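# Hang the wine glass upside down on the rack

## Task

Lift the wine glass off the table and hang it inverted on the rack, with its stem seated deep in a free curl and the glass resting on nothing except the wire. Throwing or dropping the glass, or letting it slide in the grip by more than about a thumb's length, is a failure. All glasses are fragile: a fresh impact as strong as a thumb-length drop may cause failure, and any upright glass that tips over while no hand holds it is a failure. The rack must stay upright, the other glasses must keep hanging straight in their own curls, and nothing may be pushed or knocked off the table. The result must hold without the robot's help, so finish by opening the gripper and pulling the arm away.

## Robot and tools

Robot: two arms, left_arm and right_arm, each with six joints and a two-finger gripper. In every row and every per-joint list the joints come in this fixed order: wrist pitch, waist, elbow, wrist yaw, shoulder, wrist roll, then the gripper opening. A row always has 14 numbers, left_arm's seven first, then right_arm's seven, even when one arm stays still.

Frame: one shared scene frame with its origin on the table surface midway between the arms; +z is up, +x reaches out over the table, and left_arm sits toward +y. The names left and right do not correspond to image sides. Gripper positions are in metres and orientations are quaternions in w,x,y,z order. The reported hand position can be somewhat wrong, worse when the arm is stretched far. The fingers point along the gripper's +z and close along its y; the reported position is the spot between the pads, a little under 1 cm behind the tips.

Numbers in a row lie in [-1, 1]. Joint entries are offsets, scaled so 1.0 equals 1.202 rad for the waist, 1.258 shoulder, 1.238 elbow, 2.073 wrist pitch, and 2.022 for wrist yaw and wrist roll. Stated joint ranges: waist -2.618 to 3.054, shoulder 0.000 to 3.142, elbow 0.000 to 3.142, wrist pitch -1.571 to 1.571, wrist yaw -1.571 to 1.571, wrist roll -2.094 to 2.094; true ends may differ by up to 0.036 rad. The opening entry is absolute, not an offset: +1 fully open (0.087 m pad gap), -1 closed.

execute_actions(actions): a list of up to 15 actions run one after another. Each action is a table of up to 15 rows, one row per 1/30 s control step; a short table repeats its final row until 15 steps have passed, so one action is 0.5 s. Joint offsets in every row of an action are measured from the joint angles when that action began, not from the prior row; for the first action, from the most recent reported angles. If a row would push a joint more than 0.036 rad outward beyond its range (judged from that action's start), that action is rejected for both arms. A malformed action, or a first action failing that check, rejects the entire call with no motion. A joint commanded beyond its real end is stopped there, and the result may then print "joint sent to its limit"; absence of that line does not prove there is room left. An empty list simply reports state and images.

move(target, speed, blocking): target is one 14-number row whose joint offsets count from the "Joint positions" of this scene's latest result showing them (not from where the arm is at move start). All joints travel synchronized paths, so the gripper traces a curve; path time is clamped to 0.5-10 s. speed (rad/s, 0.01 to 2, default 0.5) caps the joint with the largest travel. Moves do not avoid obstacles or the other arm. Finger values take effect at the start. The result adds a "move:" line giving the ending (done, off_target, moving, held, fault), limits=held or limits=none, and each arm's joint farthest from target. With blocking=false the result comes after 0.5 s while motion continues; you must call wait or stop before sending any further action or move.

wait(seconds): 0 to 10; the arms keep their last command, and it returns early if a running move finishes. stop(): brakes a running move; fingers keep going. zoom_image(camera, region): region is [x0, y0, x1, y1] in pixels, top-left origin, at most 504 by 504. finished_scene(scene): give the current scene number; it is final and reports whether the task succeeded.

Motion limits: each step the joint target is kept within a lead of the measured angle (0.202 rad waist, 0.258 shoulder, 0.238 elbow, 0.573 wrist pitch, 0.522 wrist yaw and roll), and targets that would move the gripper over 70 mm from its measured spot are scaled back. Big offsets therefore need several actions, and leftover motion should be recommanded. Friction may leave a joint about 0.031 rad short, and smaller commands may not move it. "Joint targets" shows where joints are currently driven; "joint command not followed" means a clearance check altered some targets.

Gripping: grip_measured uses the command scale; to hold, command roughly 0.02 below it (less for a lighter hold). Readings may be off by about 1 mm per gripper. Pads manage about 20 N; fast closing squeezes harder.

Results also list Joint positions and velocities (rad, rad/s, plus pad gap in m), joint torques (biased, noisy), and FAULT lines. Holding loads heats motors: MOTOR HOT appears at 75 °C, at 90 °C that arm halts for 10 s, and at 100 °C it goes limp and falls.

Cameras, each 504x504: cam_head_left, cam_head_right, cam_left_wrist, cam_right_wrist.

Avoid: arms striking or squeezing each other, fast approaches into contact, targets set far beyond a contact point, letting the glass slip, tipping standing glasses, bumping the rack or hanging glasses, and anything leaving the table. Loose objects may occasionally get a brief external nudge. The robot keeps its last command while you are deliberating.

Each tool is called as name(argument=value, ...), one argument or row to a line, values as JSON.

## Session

execute_actions(
  actions=[],
)

Scene clock: 0.00 s.
left_arm: end_effector_position=(-0.0108, -0.1933, +0.2109) grip_measured=+0.997 end_effector_quat_wxyz=(+0.511, +0.826, -0.098, +0.217) | right_arm: end_effector_position=(+0.3570, -0.4973, +0.2363) grip_measured=+1.000 end_effector_quat_wxyz=(+0.189, -0.421, +0.692, -0.555)
Joint names: [wrist pitch, waist, elbow, wrist yaw, shoulder, wrist roll]
Joint positions: left_arm=[ 0.143 -1.774  0.841 -0.427  1.421  1.899  0.087] | right_arm=[ 0.072 -0.169  0.716  0.417  1.136 -1.645  0.087]
Joint velocities: left_arm=[-0.037 -0.022 -0.007  0.037  0.012  0.037 -0.   ] | right_arm=[-0.007 -0.022  0.012  0.051 -0.012  0.022  0.   ]
Joint torques (N m, as the arm reports them, + toward a larger angle): no reading
Motor temperatures (°C, as the motors report them): left_arm=[30 29 32 30 38 29] | right_arm=[30 29 36 29 32 30]
Joint targets: left_arm=[0.143 -1.774 0.841 -0.427 1.421 1.899] | right_arm=[0.072 -0.169 0.716 0.417 1.136 -1.645]

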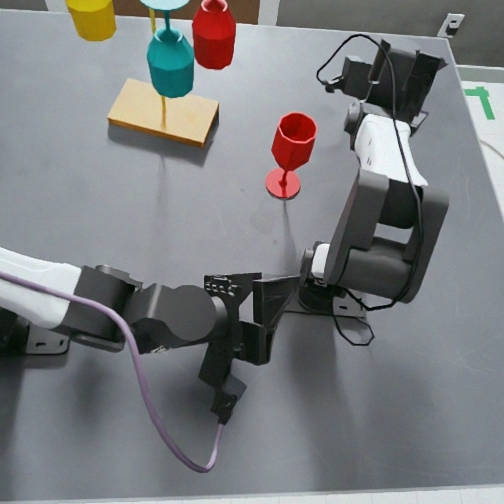

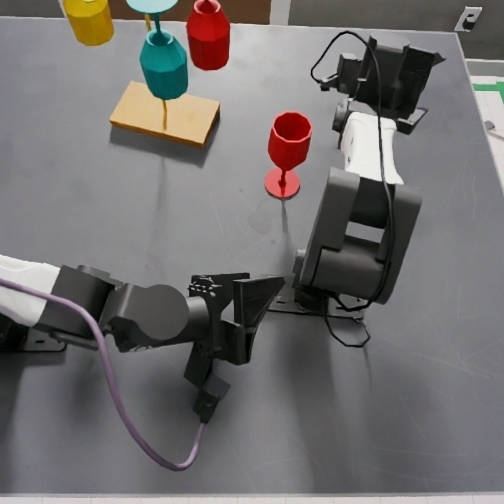

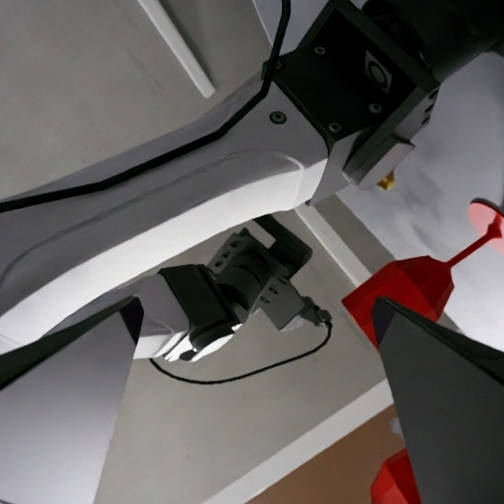

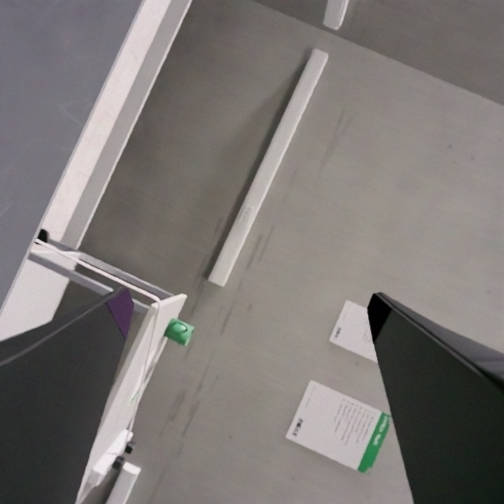

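move(
  target=[-0.069,0,-0.033,0.211,-0.494,-0.939,1, 0,0,0,0,0,0,1],
  speed=1.2,
)

move(
  target=[0,1,0,0,0,0,1, 0,0,0,0,0,0,1],
  speed=1.2,
)

Scene clock: 10.83 s.
left_arm: end_effector_position=(-0.0990, -0.0870, +0.3300) grip_measured=+0.997 end_effector_quat_wxyz=(+0.461, +0.538, +0.450, -0.543) | right_arm: end_effector_position=(+0.3570, -0.4973, +0.2363) grip_measured=+1.000 end_effector_quat_wxyz=(+0.189, -0.421, +0.692, -0.555)
Joint names: [wrist pitch, waist, elbow, wrist yaw, shoulder, wrist roll]
Joint positions: left_arm=[ 0.003 -1.774  0.823 -0.013  0.811  0.008  0.087] | right_arm=[ 0.072 -0.169  0.716  0.417  1.136 -1.645  0.087]
Joint velocities: left_arm=[ 0.051 -0.002 -0.017  0.125  0.012 -0.022 -0.   ] | right_arm=[-0.037  0.002 -0.007  0.022  0.002  0.037  0.   ]
Joint torques (N m, as the arm reports them, + toward a larger angle): left_arm=[ 1.89 -0.43  5.74  0.14 -1.84 -0.05] | right_arm=[ 1.73  0.37  7.76  0.06 -4.04  0.05]
Motor temperatures (°C, as the motors report them): left_arm=[33 29 34 30 38 29] | right_arm=[34 29 38 29 32 30]
Joint targets: left_arm=[-0.000 -1.774 0.801 -0.001 0.799 0.001] | right_arm=[0.072 -0.169 0.716 0.417 1.136 -1.645]
move: off_target (left_arm); limits=none; left_arm: farthest joint: the elbow, 0.023 radians from its target (0.041 radians at the start); right_arm: farthest joint: the waist, 0.000 radians from its target (0.000 radians at the start)

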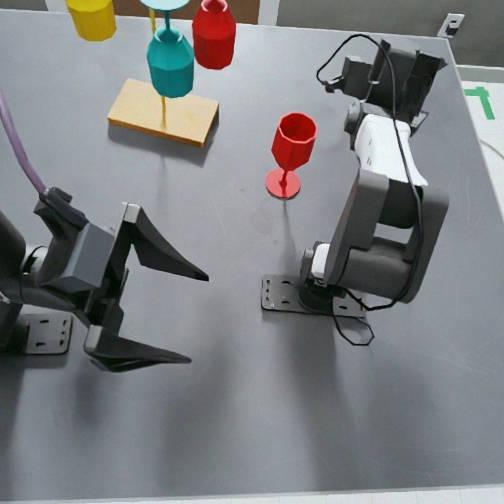

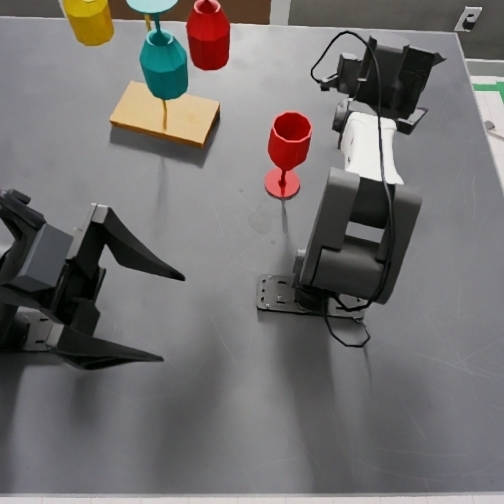

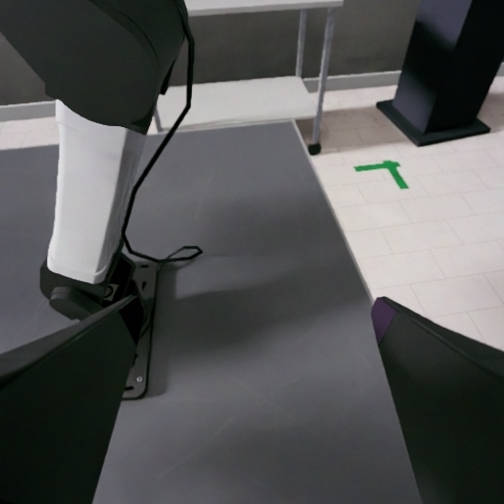

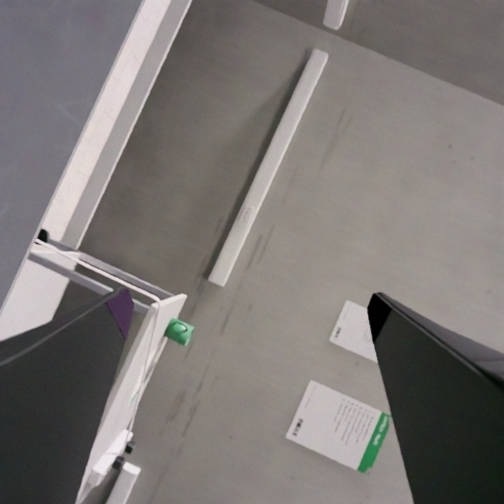

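Scene clock: 12.37 s.
left_arm: end_effector_position=(+0.2421, +0.0660, +0.3300) grip_measured=+0.997 end_effector_quat_wxyz=(+0.687, +0.192, +0.675, -0.190) | right_arm: end_effector_position=(+0.3570, -0.4973, +0.2363) grip_measured=+1.000 end_effector_quat_wxyz=(+0.189, -0.421, +0.692, -0.555)
Joint names: [wrist pitch, waist, elbow, wrist yaw, shoulder, wrist roll]
Joint positions: left_arm=[ 0.003 -0.58   0.823 -0.012  0.811  0.008  0.087] | right_arm=[ 0.072 -0.169  0.716  0.417  1.136 -1.645  0.087]
Joint velocities: left_arm=[ 0.022 -0.007  0.017  0.022  0.007 -0.007  0.   ] | right_arm=[ 0.022 -0.002 -0.002  0.007 -0.017 -0.007  0.   ]
Joint torques (N m, as the arm reports them, + toward a larger angle): left_arm=[ 1.89  0.32  7.38  0.02 -0.94  0.02] | right_arm=[ 1.73  0.37  7.78  0.06 -4.    0.06]
Motor temperatures (°C, as the motors report them): left_arm=[33 29 34 30 38 29] | right_arm=[34 29 38 29 32 30]
Joint targets: left_arm=[0.003 -0.572 0.823 -0.013 0.811 0.008] | right_arm=[0.072 -0.169 0.716 0.417 1.136 -1.645]
move: done; limits=none; left_arm: farthest joint: the waist, 0.008 radians from its target (1.202 radians at the start); right_arm: farthest joint: the waist, 0.000 radians from its target (0.000 radians at the start)

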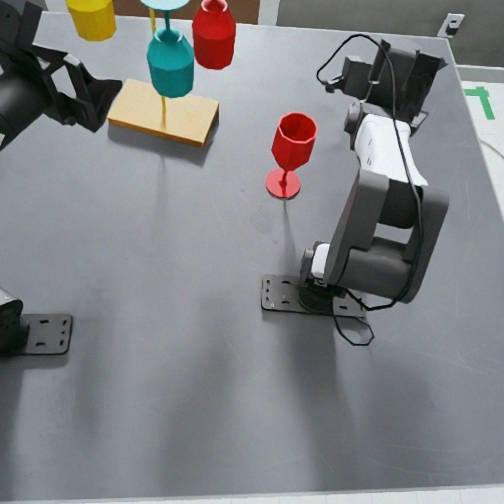

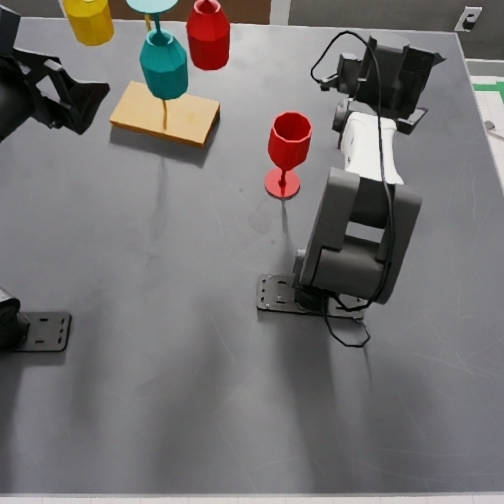

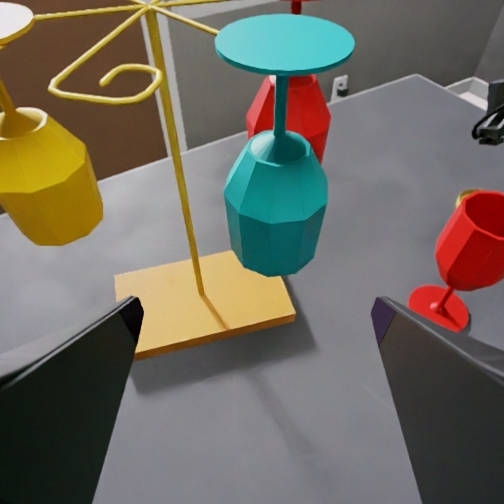

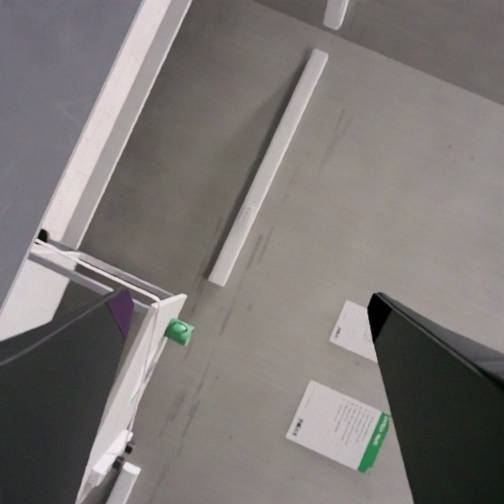

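move(
  target=[0,0,0,0,0,0,1, -0.035,-0.24,0.245,-0.98,-0.12,0.037,1],
  speed=1,
)

move(
  target=[0,0,0,0,0,0,1, -0.654,0,0.02,0,0.185,0,1],
  speed=0.8,
)

Scene clock: 47.73 s.
left_arm: end_effector_position=(+0.2421, +0.0660, +0.3300) grip_measured=+0.997 end_effector_quat_wxyz=(+0.687, +0.192, +0.675, -0.190) | right_arm: end_effector_position=(+0.3286, -0.2715, +0.3993) grip_measured=+1.000 end_effector_quat_wxyz=(+0.678, -0.683, +0.181, -0.202)
Joint names: [wrist pitch, waist, elbow, wrist yaw, shoulder, wrist roll]
Joint positions: left_arm=[ 0.003 -0.58   0.823 -0.012  0.811  0.008  0.087] | right_arm=[ 0.023 -0.449  1.    -1.558  0.996 -1.574  0.087]
Joint velocities: left_arm=[-0.007  0.012 -0.002 -0.022  0.007 -0.007 -0.   ] | right_arm=[-0.007 -0.002 -0.002 -0.022  0.002  0.037  0.   ]
Joint torques (N m, as the arm reports them, + toward a larger angle): left_arm=[ 1.92 -0.28  7.34  0.03 -1.06  0.02] | right_arm=[ 0.84 -0.43  8.4  -0.07 -2.8   0.09]
Motor temperatures (°C, as the motors report them): left_arm=[37 29 38 30 35 29] | right_arm=[38 29 43 29 33 30]
Joint targets: left_arm=[0.003 -0.580 0.823 -0.012 0.811 0.008] | right_arm=[-0.001 -0.458 1.019 -1.565 0.985 -1.570]
move: off_target (right_arm); limits=none; left_arm: farthest joint: the waist, 0.000 radians from its target (0.000 radians at the start); right_arm: farthest joint: the wrist pitch, 0.023 radians from its target (0.073 radians at the start)

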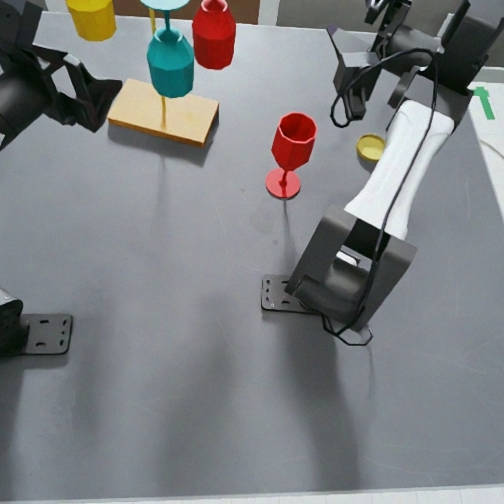

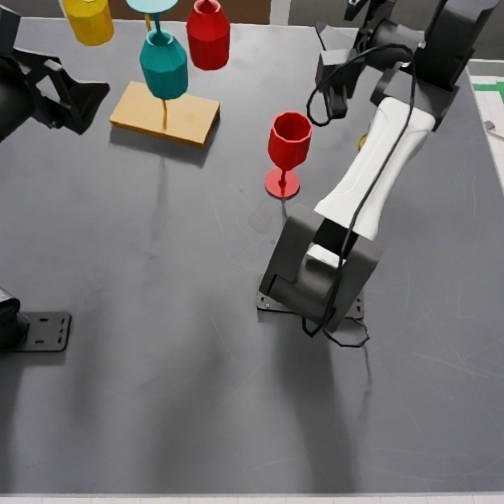

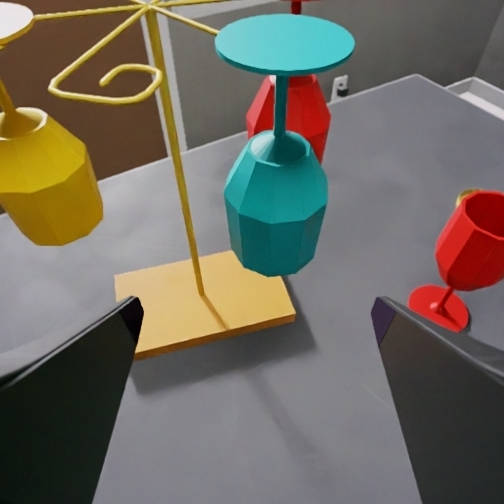

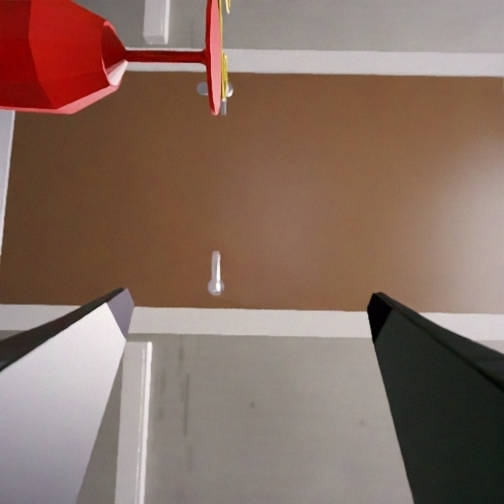

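Scene clock: 50.30 s.
left_arm: end_effector_position=(+0.2421, +0.0660, +0.3300) grip_measured=+0.997 end_effector_quat_wxyz=(+0.687, +0.192, +0.675, -0.190) | right_arm: end_effector_position=(+0.2821, -0.2439, +0.2502) grip_measured=+1.000 end_effector_quat_wxyz=(+0.619, -0.366, +0.609, +0.333)
Joint names: [wrist pitch, waist, elbow, wrist yaw, shoulder, wrist roll]
Joint positions: left_arm=[ 0.003 -0.58   0.823 -0.012  0.811  0.008  0.087] | right_arm=[-1.314 -0.449  1.    -1.56   1.213 -1.574  0.087]
Joint velocities: left_arm=[-0.066 -0.007 -0.017  0.037 -0.022  0.007 -0.001] | right_arm=[-0.007  0.002 -0.007 -0.051  0.007 -0.037  0.   ]
Joint torques (N m, as the arm reports them, + toward a larger angle): left_arm=[ 1.87 -0.25  7.53  0.   -0.95  0.02] | right_arm=[ 0.04  0.42  8.2  -0.61 -1.8  -0.02]
Motor temperatures (°C, as the motors report them): left_arm=[37 29 38 30 35 29] | right_arm=[38 29 43 29 33 30]
Joint targets: left_arm=[0.003 -0.580 0.823 -0.012 0.811 0.008] | right_arm=[-1.333 -0.449 1.025 -1.558 1.229 -1.574]
move: off_target (right_arm); limits=none; left_arm: farthest joint: the waist, 0.000 radians from its target (0.000 radians at the start); right_arm: farthest joint: the elbow, 0.025 radians from its target (0.025 radians at the start)

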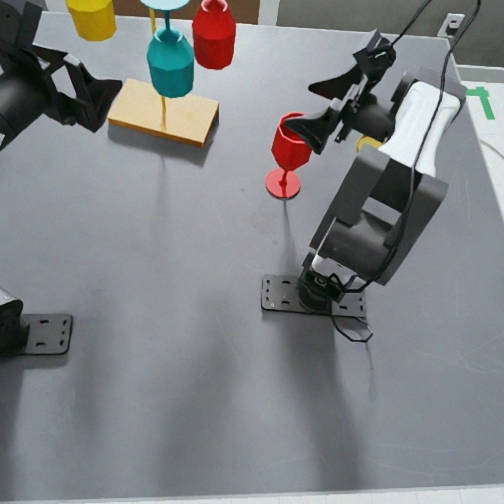

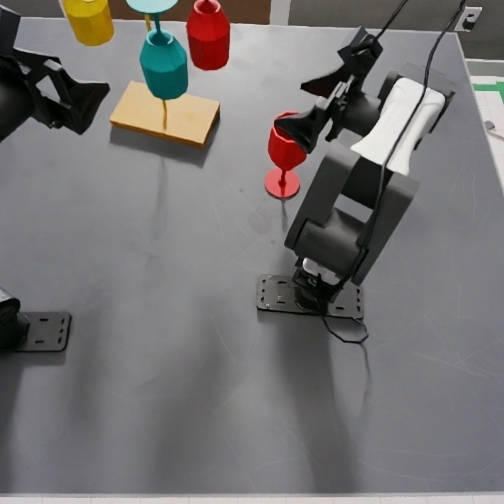

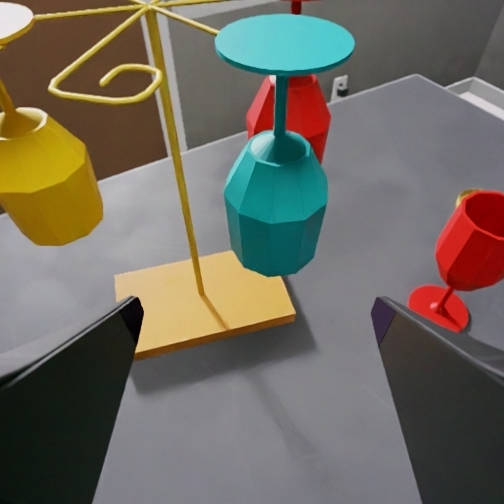

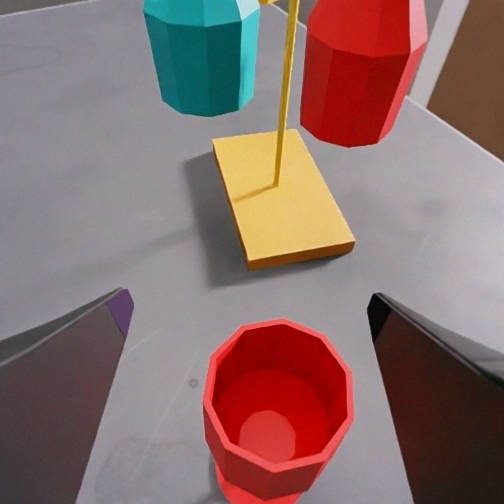

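execute_actions(
  actions=[],
)

Scene clock: 58.43 s.
left_arm: end_effector_position=(+0.2421, +0.0660, +0.3300) grip_measured=+0.997 end_effector_quat_wxyz=(+0.687, +0.192, +0.675, -0.190) | right_arm: end_effector_position=(+0.2820, -0.2438, +0.2502) grip_measured=+1.000 end_effector_quat_wxyz=(+0.619, -0.366, +0.610, +0.333)
Joint names: [wrist pitch, waist, elbow, wrist yaw, shoulder, wrist roll]
Joint positions: left_arm=[ 0.003 -0.58   0.823 -0.012  0.811  0.008  0.087] | right_arm=[-1.315 -0.449  1.    -1.56   1.213 -1.574  0.087]
Joint velocities: left_arm=[-0.051 -0.002 -0.022  0.066  0.022  0.007 -0.001] | right_arm=[-0.022  0.022 -0.012 -0.007 -0.012 -0.066  0.   ]
Joint torques (N m, as the arm reports them, + toward a larger angle): left_arm=[ 1.88 -0.47  7.39  0.   -0.99  0.05] | right_arm=[ 0.05  0.37  8.21 -0.61 -1.8   0.  ]
Motor temperatures (°C, as the motors report them): left_arm=[38 29 38 30 35 29] | right_arm=[36 29 44 29 32 30]
Joint targets: left_arm=[0.003 -0.580 0.823 -0.012 0.811 0.008] | right_arm=[-1.333 -0.449 1.025 -1.558 1.229 -1.574]

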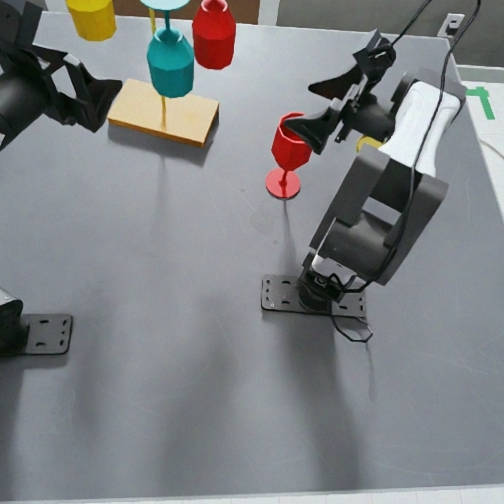

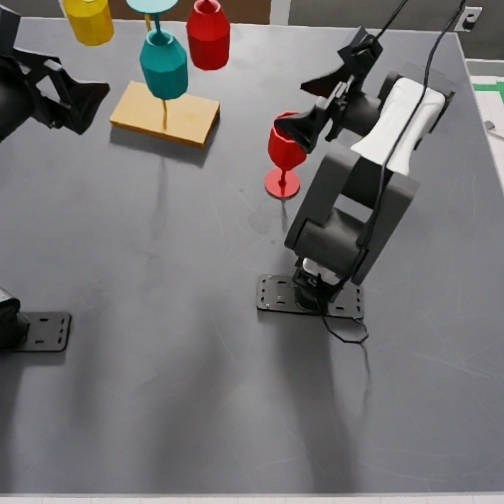

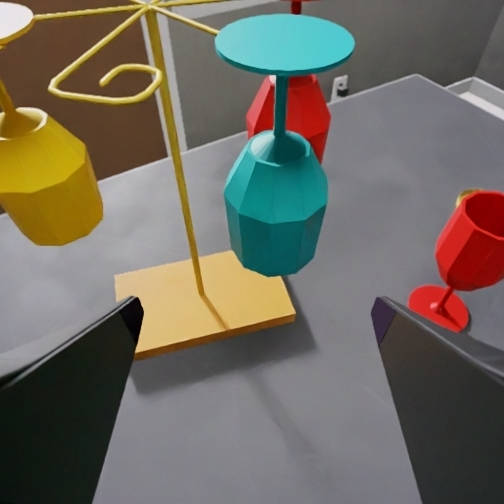

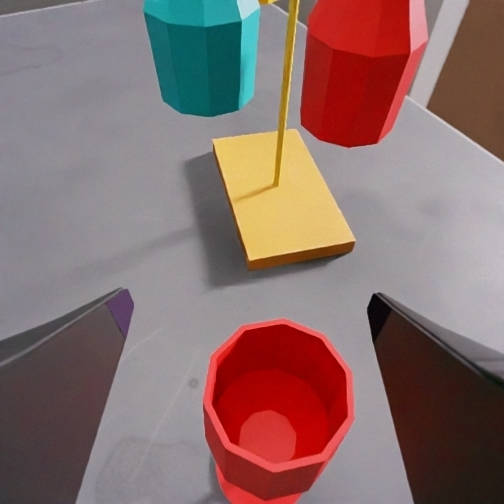

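move(
  target=[0,0,0,0,0,0,1, 0.0995,0,-0.19,0,0.021,0,1],
  speed=0.3,
)

Scene clock: 68.40 s.
left_arm: end_effector_position=(+0.2421, +0.0660, +0.3300) grip_measured=+0.997 end_effector_quat_wxyz=(+0.687, +0.192, +0.675, -0.190) | right_arm: end_effector_position=(+0.2782, -0.2414, +0.1971) grip_measured=+1.000 end_effector_quat_wxyz=(+0.616, -0.358, +0.613, +0.342)
Joint names: [wrist pitch, waist, elbow, wrist yaw, shoulder, wrist roll]
Joint positions: left_arm=[ 0.003 -0.58   0.823 -0.012  0.811  0.008  0.087] | right_arm=[-1.123 -0.449  0.794 -1.562  1.224 -1.574  0.087]
Joint velocities: left_arm=[-0.051 -0.002 -0.007  0.007  0.012 -0.007 -0.   ] | right_arm=[-0.007 -0.022 -0.002 -0.007  0.012  0.007  0.   ]
Joint torques (N m, as the arm reports them, + toward a larger angle): left_arm=[ 1.88 -0.3   7.24  0.01 -1.02  0.01] | right_arm=[ 0.29  0.39  3.91 -0.6  -1.92 -0.03]
Motor temperatures (°C, as the motors report them): left_arm=[38 29 39 30 34 29] | right_arm=[35 29 44 29 32 30]
Joint targets: left_arm=[0.003 -0.580 0.823 -0.012 0.811 0.008] | right_arm=[-1.108 -0.449 0.765 -1.560 1.239 -1.574]
move: off_target (right_arm); limits=none; left_arm: farthest joint: the waist, 0.000 radians from its target (0.000 radians at the start); right_arm: farthest joint: the elbow, 0.029 radians from its target (0.235 radians at the start)

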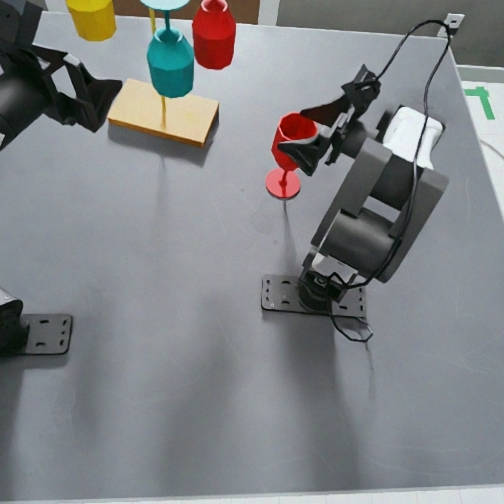

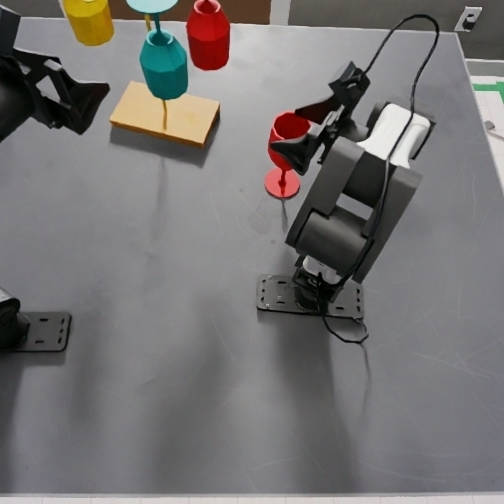

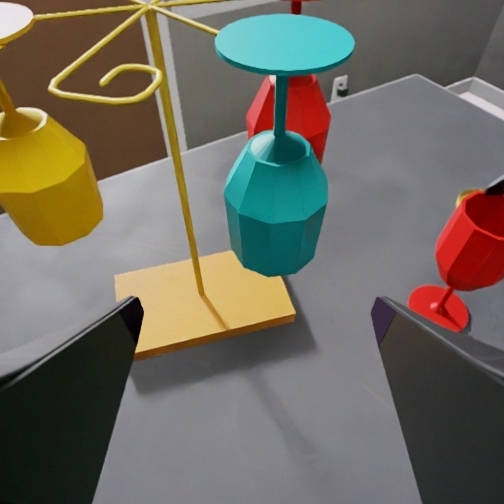

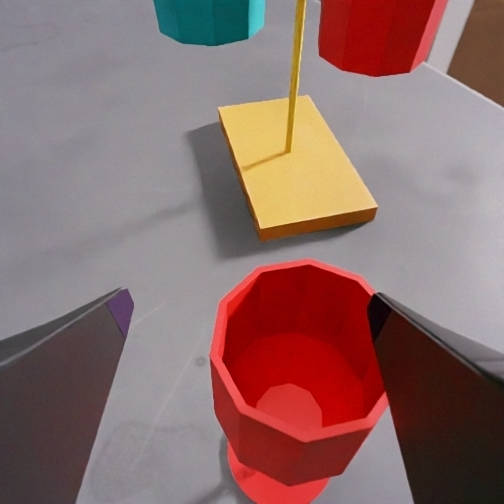

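move(
  target=[0,0,0,0,0,0,1, 0.008,0,0.055,0,0.059,0,1],
  speed=0.15,
)

Scene clock: 71.60 s.
left_arm: end_effector_position=(+0.2421, +0.0660, +0.3300) grip_measured=+0.997 end_effector_quat_wxyz=(+0.687, +0.192, +0.675, -0.190) | right_arm: end_effector_position=(+0.2893, -0.2480, +0.1993) grip_measured=+1.000 end_effector_quat_wxyz=(+0.615, -0.356, +0.614, +0.344)
Joint names: [wrist pitch, waist, elbow, wrist yaw, shoulder, wrist roll]
Joint positions: left_arm=[ 0.003 -0.58   0.823 -0.012  0.811  0.008  0.087] | right_arm=[-1.119 -0.449  0.841 -1.563  1.281 -1.574  0.087]
Joint velocities: left_arm=[ 0.022 -0.002  0.012  0.007 -0.002 -0.007 -0.   ] | right_arm=[ 0.051 -0.002  0.007  0.051 -0.017 -0.081  0.   ]
Joint torques (N m, as the arm reports them, + toward a larger angle): left_arm=[ 1.89 -0.36  7.25 -0.01 -1.09  0.01] | right_arm=[ 0.26  0.41  7.8  -0.62 -2.28 -0.03]
Motor temperatures (°C, as the motors report them): left_arm=[38 29 39 30 34 29] | right_arm=[34 29 44 29 32 30]
Joint targets: left_arm=[0.003 -0.580 0.823 -0.012 0.811 0.008] | right_arm=[-1.106 -0.449 0.862 -1.562 1.298 -1.574]
move: off_target (right_arm); limits=none; left_arm: farthest joint: the waist, 0.000 radians from its target (0.000 radians at the start); right_arm: farthest joint: the elbow, 0.021 radians from its target (0.068 radians at the start)

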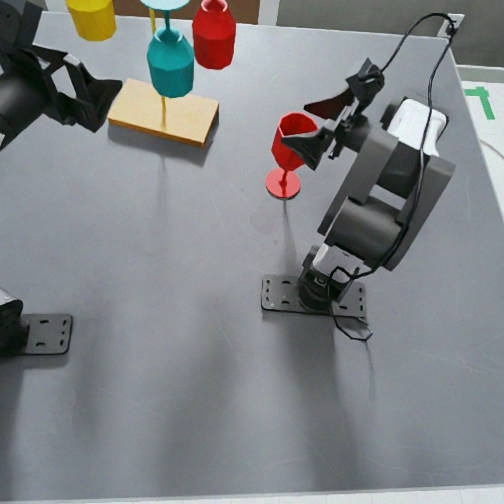

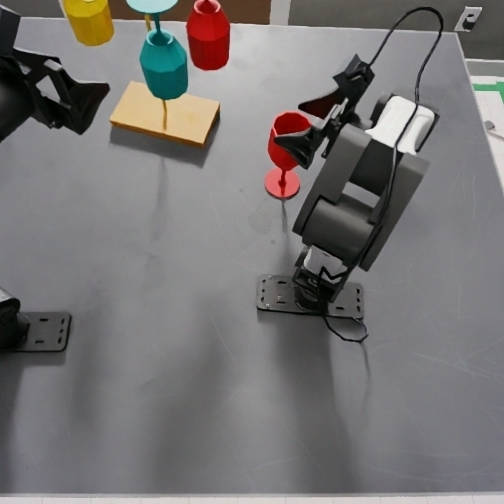

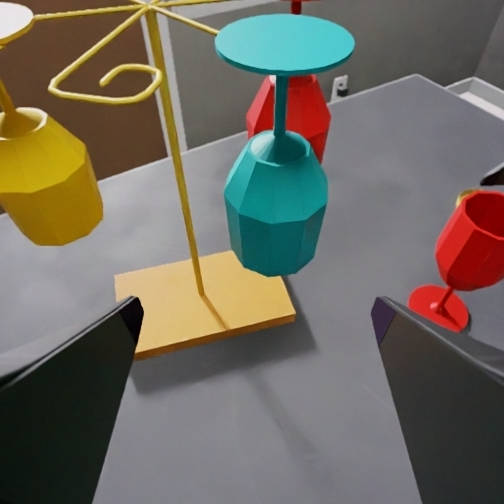

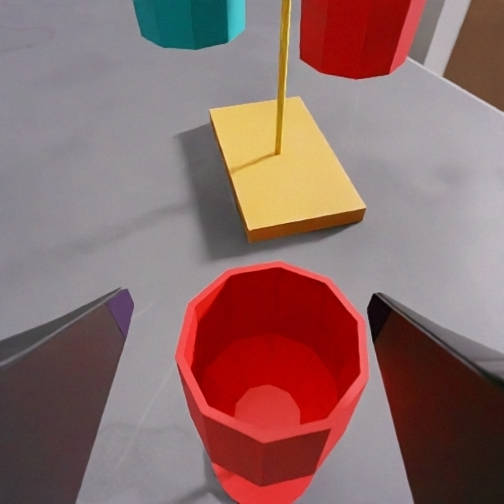

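move(
  target=[0,0,0,0,0,0,1, 0.089,0,-0.097,0,0.064,0,1],
  speed=0.15,
)

Scene clock: 75.37 s.
left_arm: end_effector_position=(+0.2421, +0.0660, +0.3300) grip_measured=+0.997 end_effector_quat_wxyz=(+0.687, +0.192, +0.675, -0.190) | right_arm: end_effector_position=(+0.2960, -0.2520, +0.1669) grip_measured=+1.000 end_effector_quat_wxyz=(+0.618, -0.361, +0.611, +0.339)
Joint names: [wrist pitch, waist, elbow, wrist yaw, shoulder, wrist roll]
Joint positions: left_arm=[ 0.003 -0.58   0.823 -0.012  0.811  0.008  0.087] | right_arm=[-0.949 -0.449  0.752 -1.564  1.345 -1.574  0.087]
Joint velocities: left_arm=[ 0.037  0.007  0.007 -0.007  0.002 -0.066 -0.001] | right_arm=[-0.007  0.007 -0.002 -0.066  0.002 -0.007  0.   ]
Joint torques (N m, as the arm reports them, + toward a larger angle): left_arm=[ 1.9  -0.24  7.54 -0.02 -0.97  0.04] | right_arm=[ 0.29  0.37  3.51 -0.62 -2.74 -0.01]
Motor temperatures (°C, as the motors report them): left_arm=[39 29 39 30 34 29] | right_arm=[34 29 44 29 32 30]
Joint targets: left_arm=[0.003 -0.580 0.823 -0.012 0.811 0.008] | right_arm=[-0.935 -0.449 0.721 -1.563 1.362 -1.574]
move: off_target (right_arm); limits=none; left_arm: farthest joint: the waist, 0.000 radians from its target (0.000 radians at the start); right_arm: farthest joint: the elbow, 0.031 radians from its target (0.120 radians at the start)

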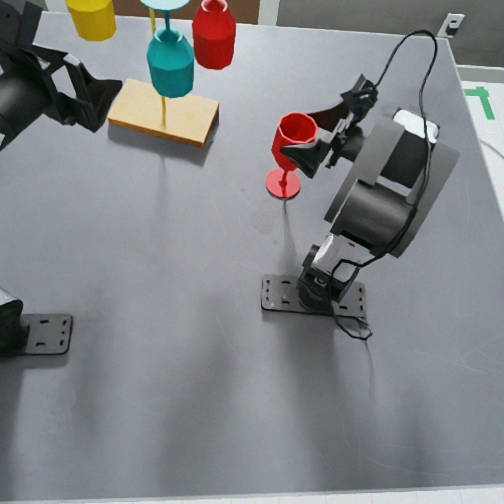

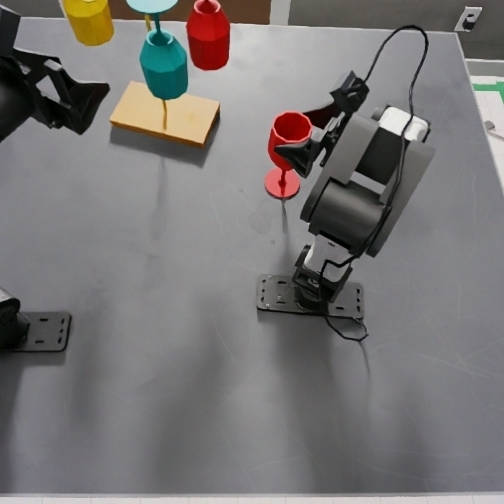

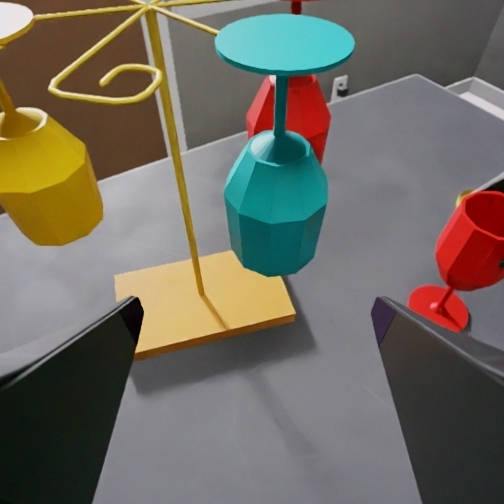

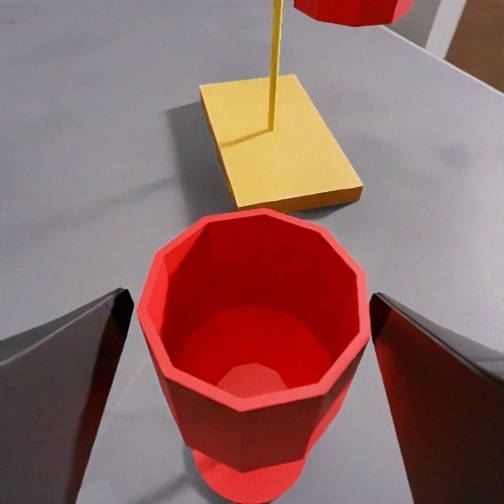

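move(
  target=[0,0,0,0,0,0,1, 0.114,0,-0.125,0,0.089,0,1],
  speed=0.1,
)

Scene clock: 80.63 s.
left_arm: end_effector_position=(+0.2421, +0.0660, +0.3300) grip_measured=+0.997 end_effector_quat_wxyz=(+0.687, +0.192, +0.675, -0.190) | right_arm: end_effector_position=(+0.2964, -0.2521, +0.1223) grip_measured=+1.000 end_effector_quat_wxyz=(+0.619, -0.362, +0.610, +0.338)
Joint names: [wrist pitch, waist, elbow, wrist yaw, shoulder, wrist roll]
Joint positions: left_arm=[ 0.003 -0.58   0.823 -0.012  0.811  0.008  0.087] | right_arm=[-0.727 -0.449  0.628 -1.565  1.439 -1.574  0.087]
Joint velocities: left_arm=[ 0.051 -0.002 -0.002  0.051  0.007  0.007 -0.001] | right_arm=[ 0.007 -0.002 -0.002 -0.037 -0.007 -0.066  0.   ]
Joint torques (N m, as the arm reports them, + toward a larger angle): left_arm=[ 1.93 -0.43  7.29  0.04 -0.97  0.03] | right_arm=[ 0.31  0.4   2.95 -0.61 -3.03 -0.02]
Motor temperatures (°C, as the motors report them): left_arm=[39 29 39 30 34 29] | right_arm=[34 29 43 29 32 30]
Joint targets: left_arm=[0.003 -0.580 0.823 -0.012 0.811 0.008] | right_arm=[-0.713 -0.449 0.597 -1.564 1.457 -1.574]
move: off_target (right_arm); limits=none; left_arm: farthest joint: the waist, 0.000 radians from its target (0.000 radians at the start); right_arm: farthest joint: the elbow, 0.031 radians from its target (0.155 radians at the start)

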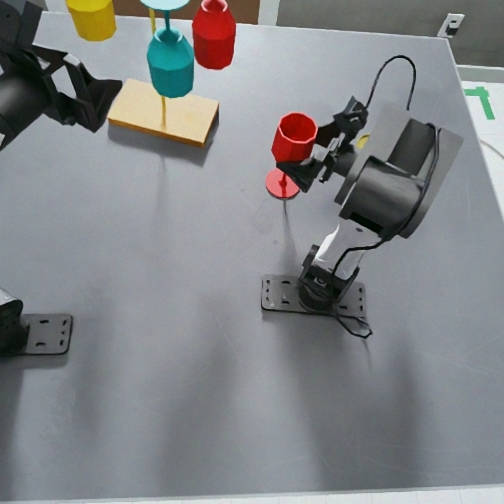

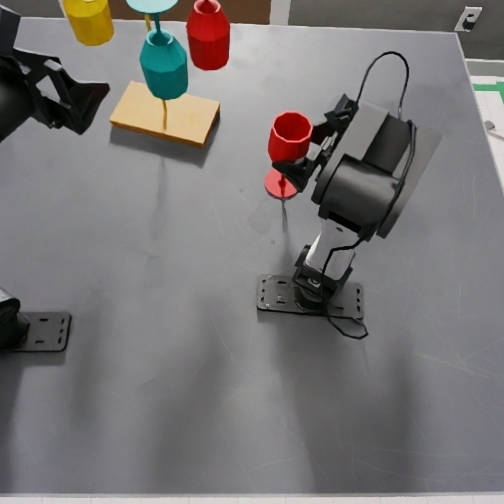

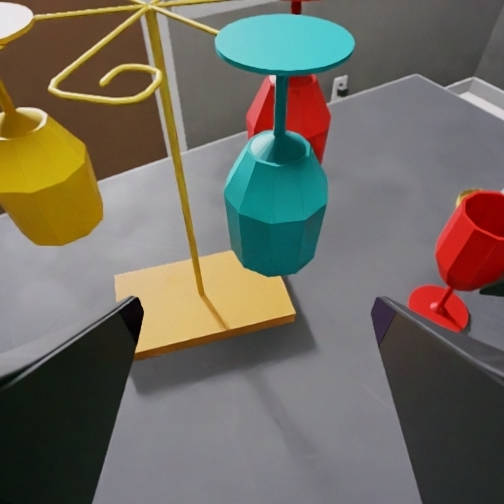

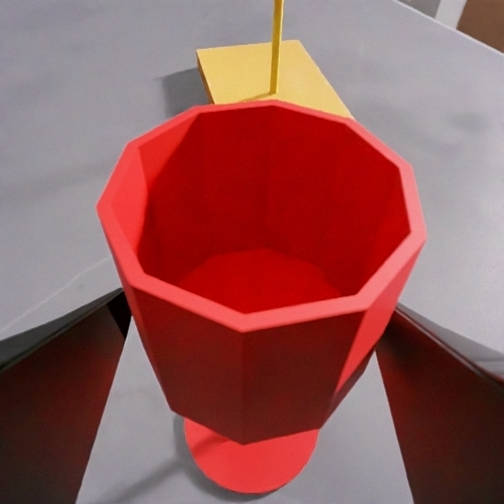

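execute_actions(
  actions=[
    [[0,0,0,0,0,0,1,0.007,0,-0.025,0,0.014,0,0.85]],
    [[0,0,0,0,0,0,1,0.007,0,-0.025,0,0.014,0,0.75]],
    [[0,0,0,0,0,0,1,0.007,0,-0.025,0,0.014,0,0.68]],
    [[0,0,0,0,0,0,1,0.007,0,-0.025,0,0.014,0,0.62]],
    [[0,0,0,0,0,0,1,0.007,0,-0.025,0,0.014,0,0.57]],
  ],
)

Scene clock: 86.63 s.
left_arm: end_effector_position=(+0.2421, +0.0660, +0.3300) grip_measured=+0.997 end_effector_quat_wxyz=(+0.687, +0.192, +0.675, -0.190) | right_arm: end_effector_position=(+0.2968, -0.2523, +0.1224) grip_measured=+0.746 end_effector_quat_wxyz=(+0.620, -0.363, +0.609, +0.337)
Joint names: [wrist pitch, waist, elbow, wrist yaw, shoulder, wrist roll]
Joint positions: left_arm=[ 0.003 -0.58   0.823 -0.012  0.811  0.008  0.087] | right_arm=[-0.724 -0.449  0.628 -1.565  1.439 -1.574  0.076]
Joint velocities: left_arm=[ 0.037 -0.007  0.012 -0.022  0.017 -0.037  0.   ] | right_arm=[-0.007  0.007 -0.007  0.022  0.002  0.007  0.   ]
Joint torques (N m, as the arm reports them, + toward a larger angle): left_arm=[ 1.93 -0.32  7.4  -0.03 -0.98 -0.01] | right_arm=[ 0.31  0.39  2.95 -0.62 -3.04 -0.01]
Motor temperatures (°C, as the motors report them): left_arm=[39 29 40 30 34 29] | right_arm=[34 29 42 29 32 30]
Joint targets: left_arm=[0.003 -0.580 0.823 -0.012 0.811 0.008] | right_arm=[-0.710 -0.449 0.597 -1.565 1.456 -1.574]

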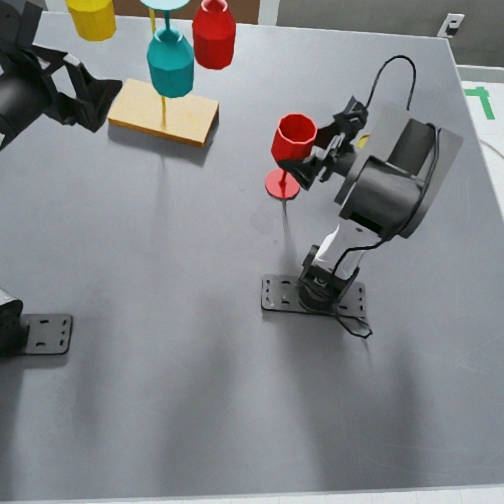

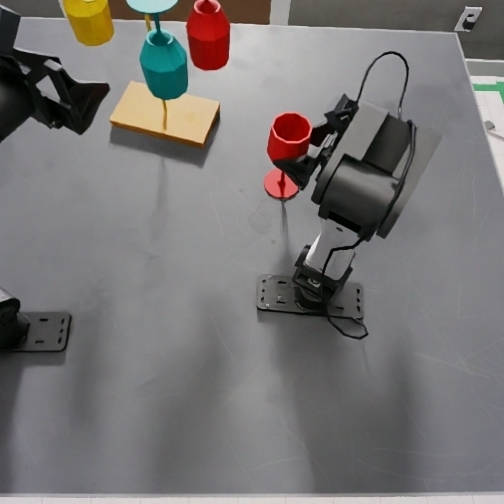

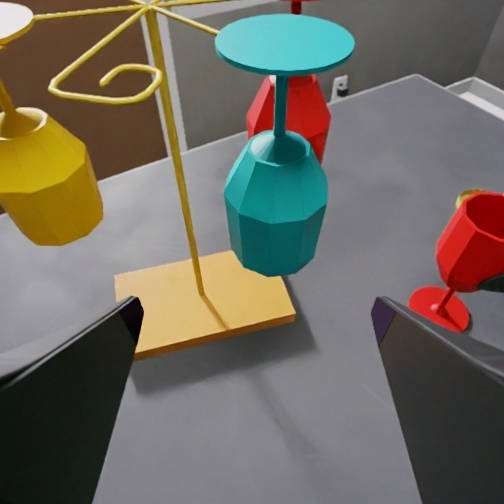

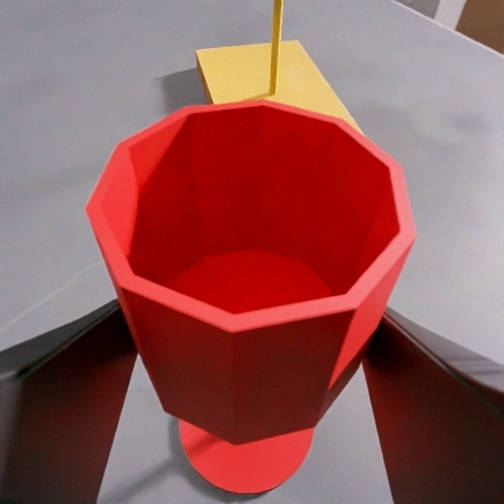

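move(
  target=[0,0,0,0,0,0,1, -0.24,0,0.27,0,-0.135,0,0.65],
  speed=0.2,
)

zoom_image(
  camera="cam_left_wrist",
  region=[0,0,252,200],
)

Scene clock: 92.03 s.
left_arm: end_effector_position=(+0.2421, +0.0660, +0.3300) grip_measured=+0.997 end_effector_quat_wxyz=(+0.687, +0.192, +0.675, -0.190) | right_arm: end_effector_position=(+0.2940, -0.2509, +0.2238) grip_measured=+0.746 end_effector_quat_wxyz=(+0.617, -0.361, +0.612, +0.339)
Joint names: [wrist pitch, waist, elbow, wrist yaw, shoulder, wrist roll]
Joint positions: left_arm=[ 0.003 -0.58   0.823 -0.012  0.811  0.008  0.087] | right_arm=[-1.203 -0.449  0.94  -1.561  1.281 -1.575  0.076]
Joint velocities: left_arm=[-0.037  0.002  0.017 -0.022 -0.007  0.007 -0.002] | right_arm=[-0.022 -0.022 -0.002 -0.095 -0.007 -0.081 -0.002]
Joint torques (N m, as the arm reports them, + toward a larger angle): left_arm=[ 1.91 -0.35  7.31  0.02 -0.86  0.05] | right_arm=[ 0.02  0.39  7.99 -0.67 -4.96 -0.01]
Motor temperatures (°C, as the motors report them): left_arm=[39 29 40 30 34 29] | right_arm=[34 29 42 29 32 30]
Joint targets: left_arm=[0.003 -0.580 0.823 -0.012 0.811 0.008] | right_arm=[-1.222 -0.449 0.962 -1.565 1.269 -1.574]
move: off_target (right_arm); limits=none; left_arm: farthest joint: the waist, 0.000 radians from its target (0.000 radians at the start); right_arm: farthest joint: the elbow, 0.022 radians from its target (0.334 radians at the start)

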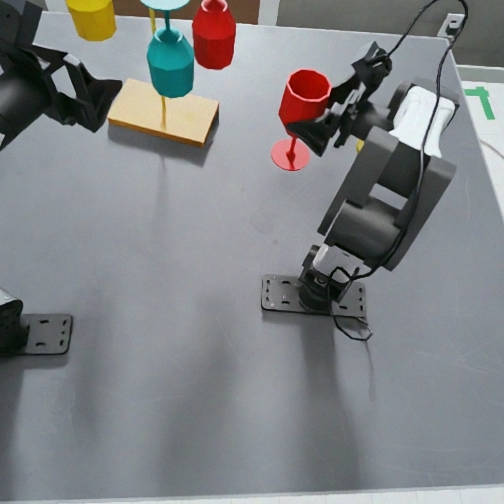

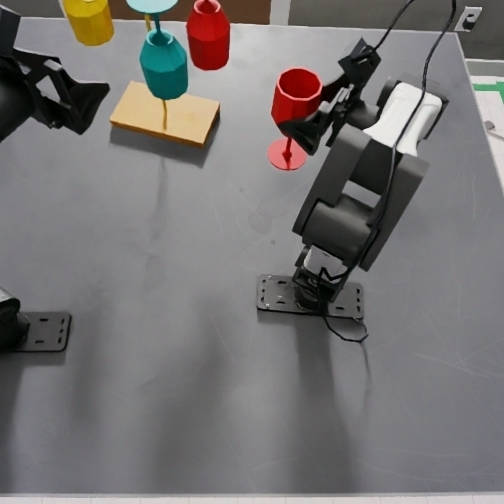

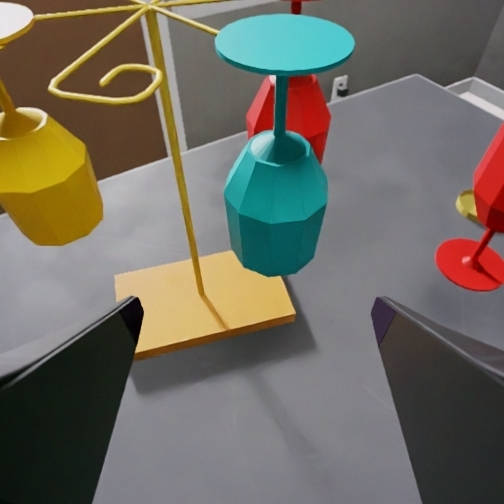

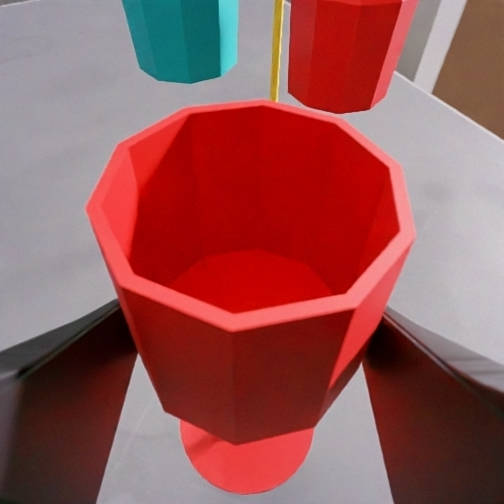

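Region (0, 0, 252, 200) of cam_left_wrist's 504x504 image, scaled by 2.000, with more detail than that image has; it fills the top 400 rows of this view, and the rest is white.

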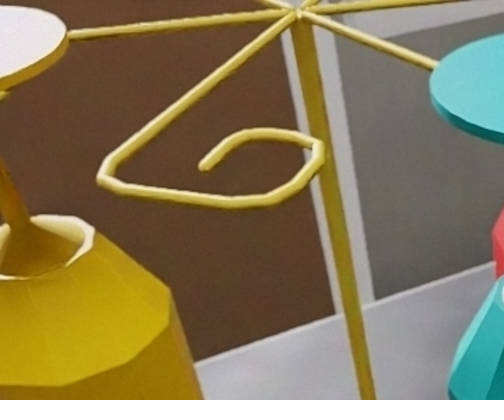

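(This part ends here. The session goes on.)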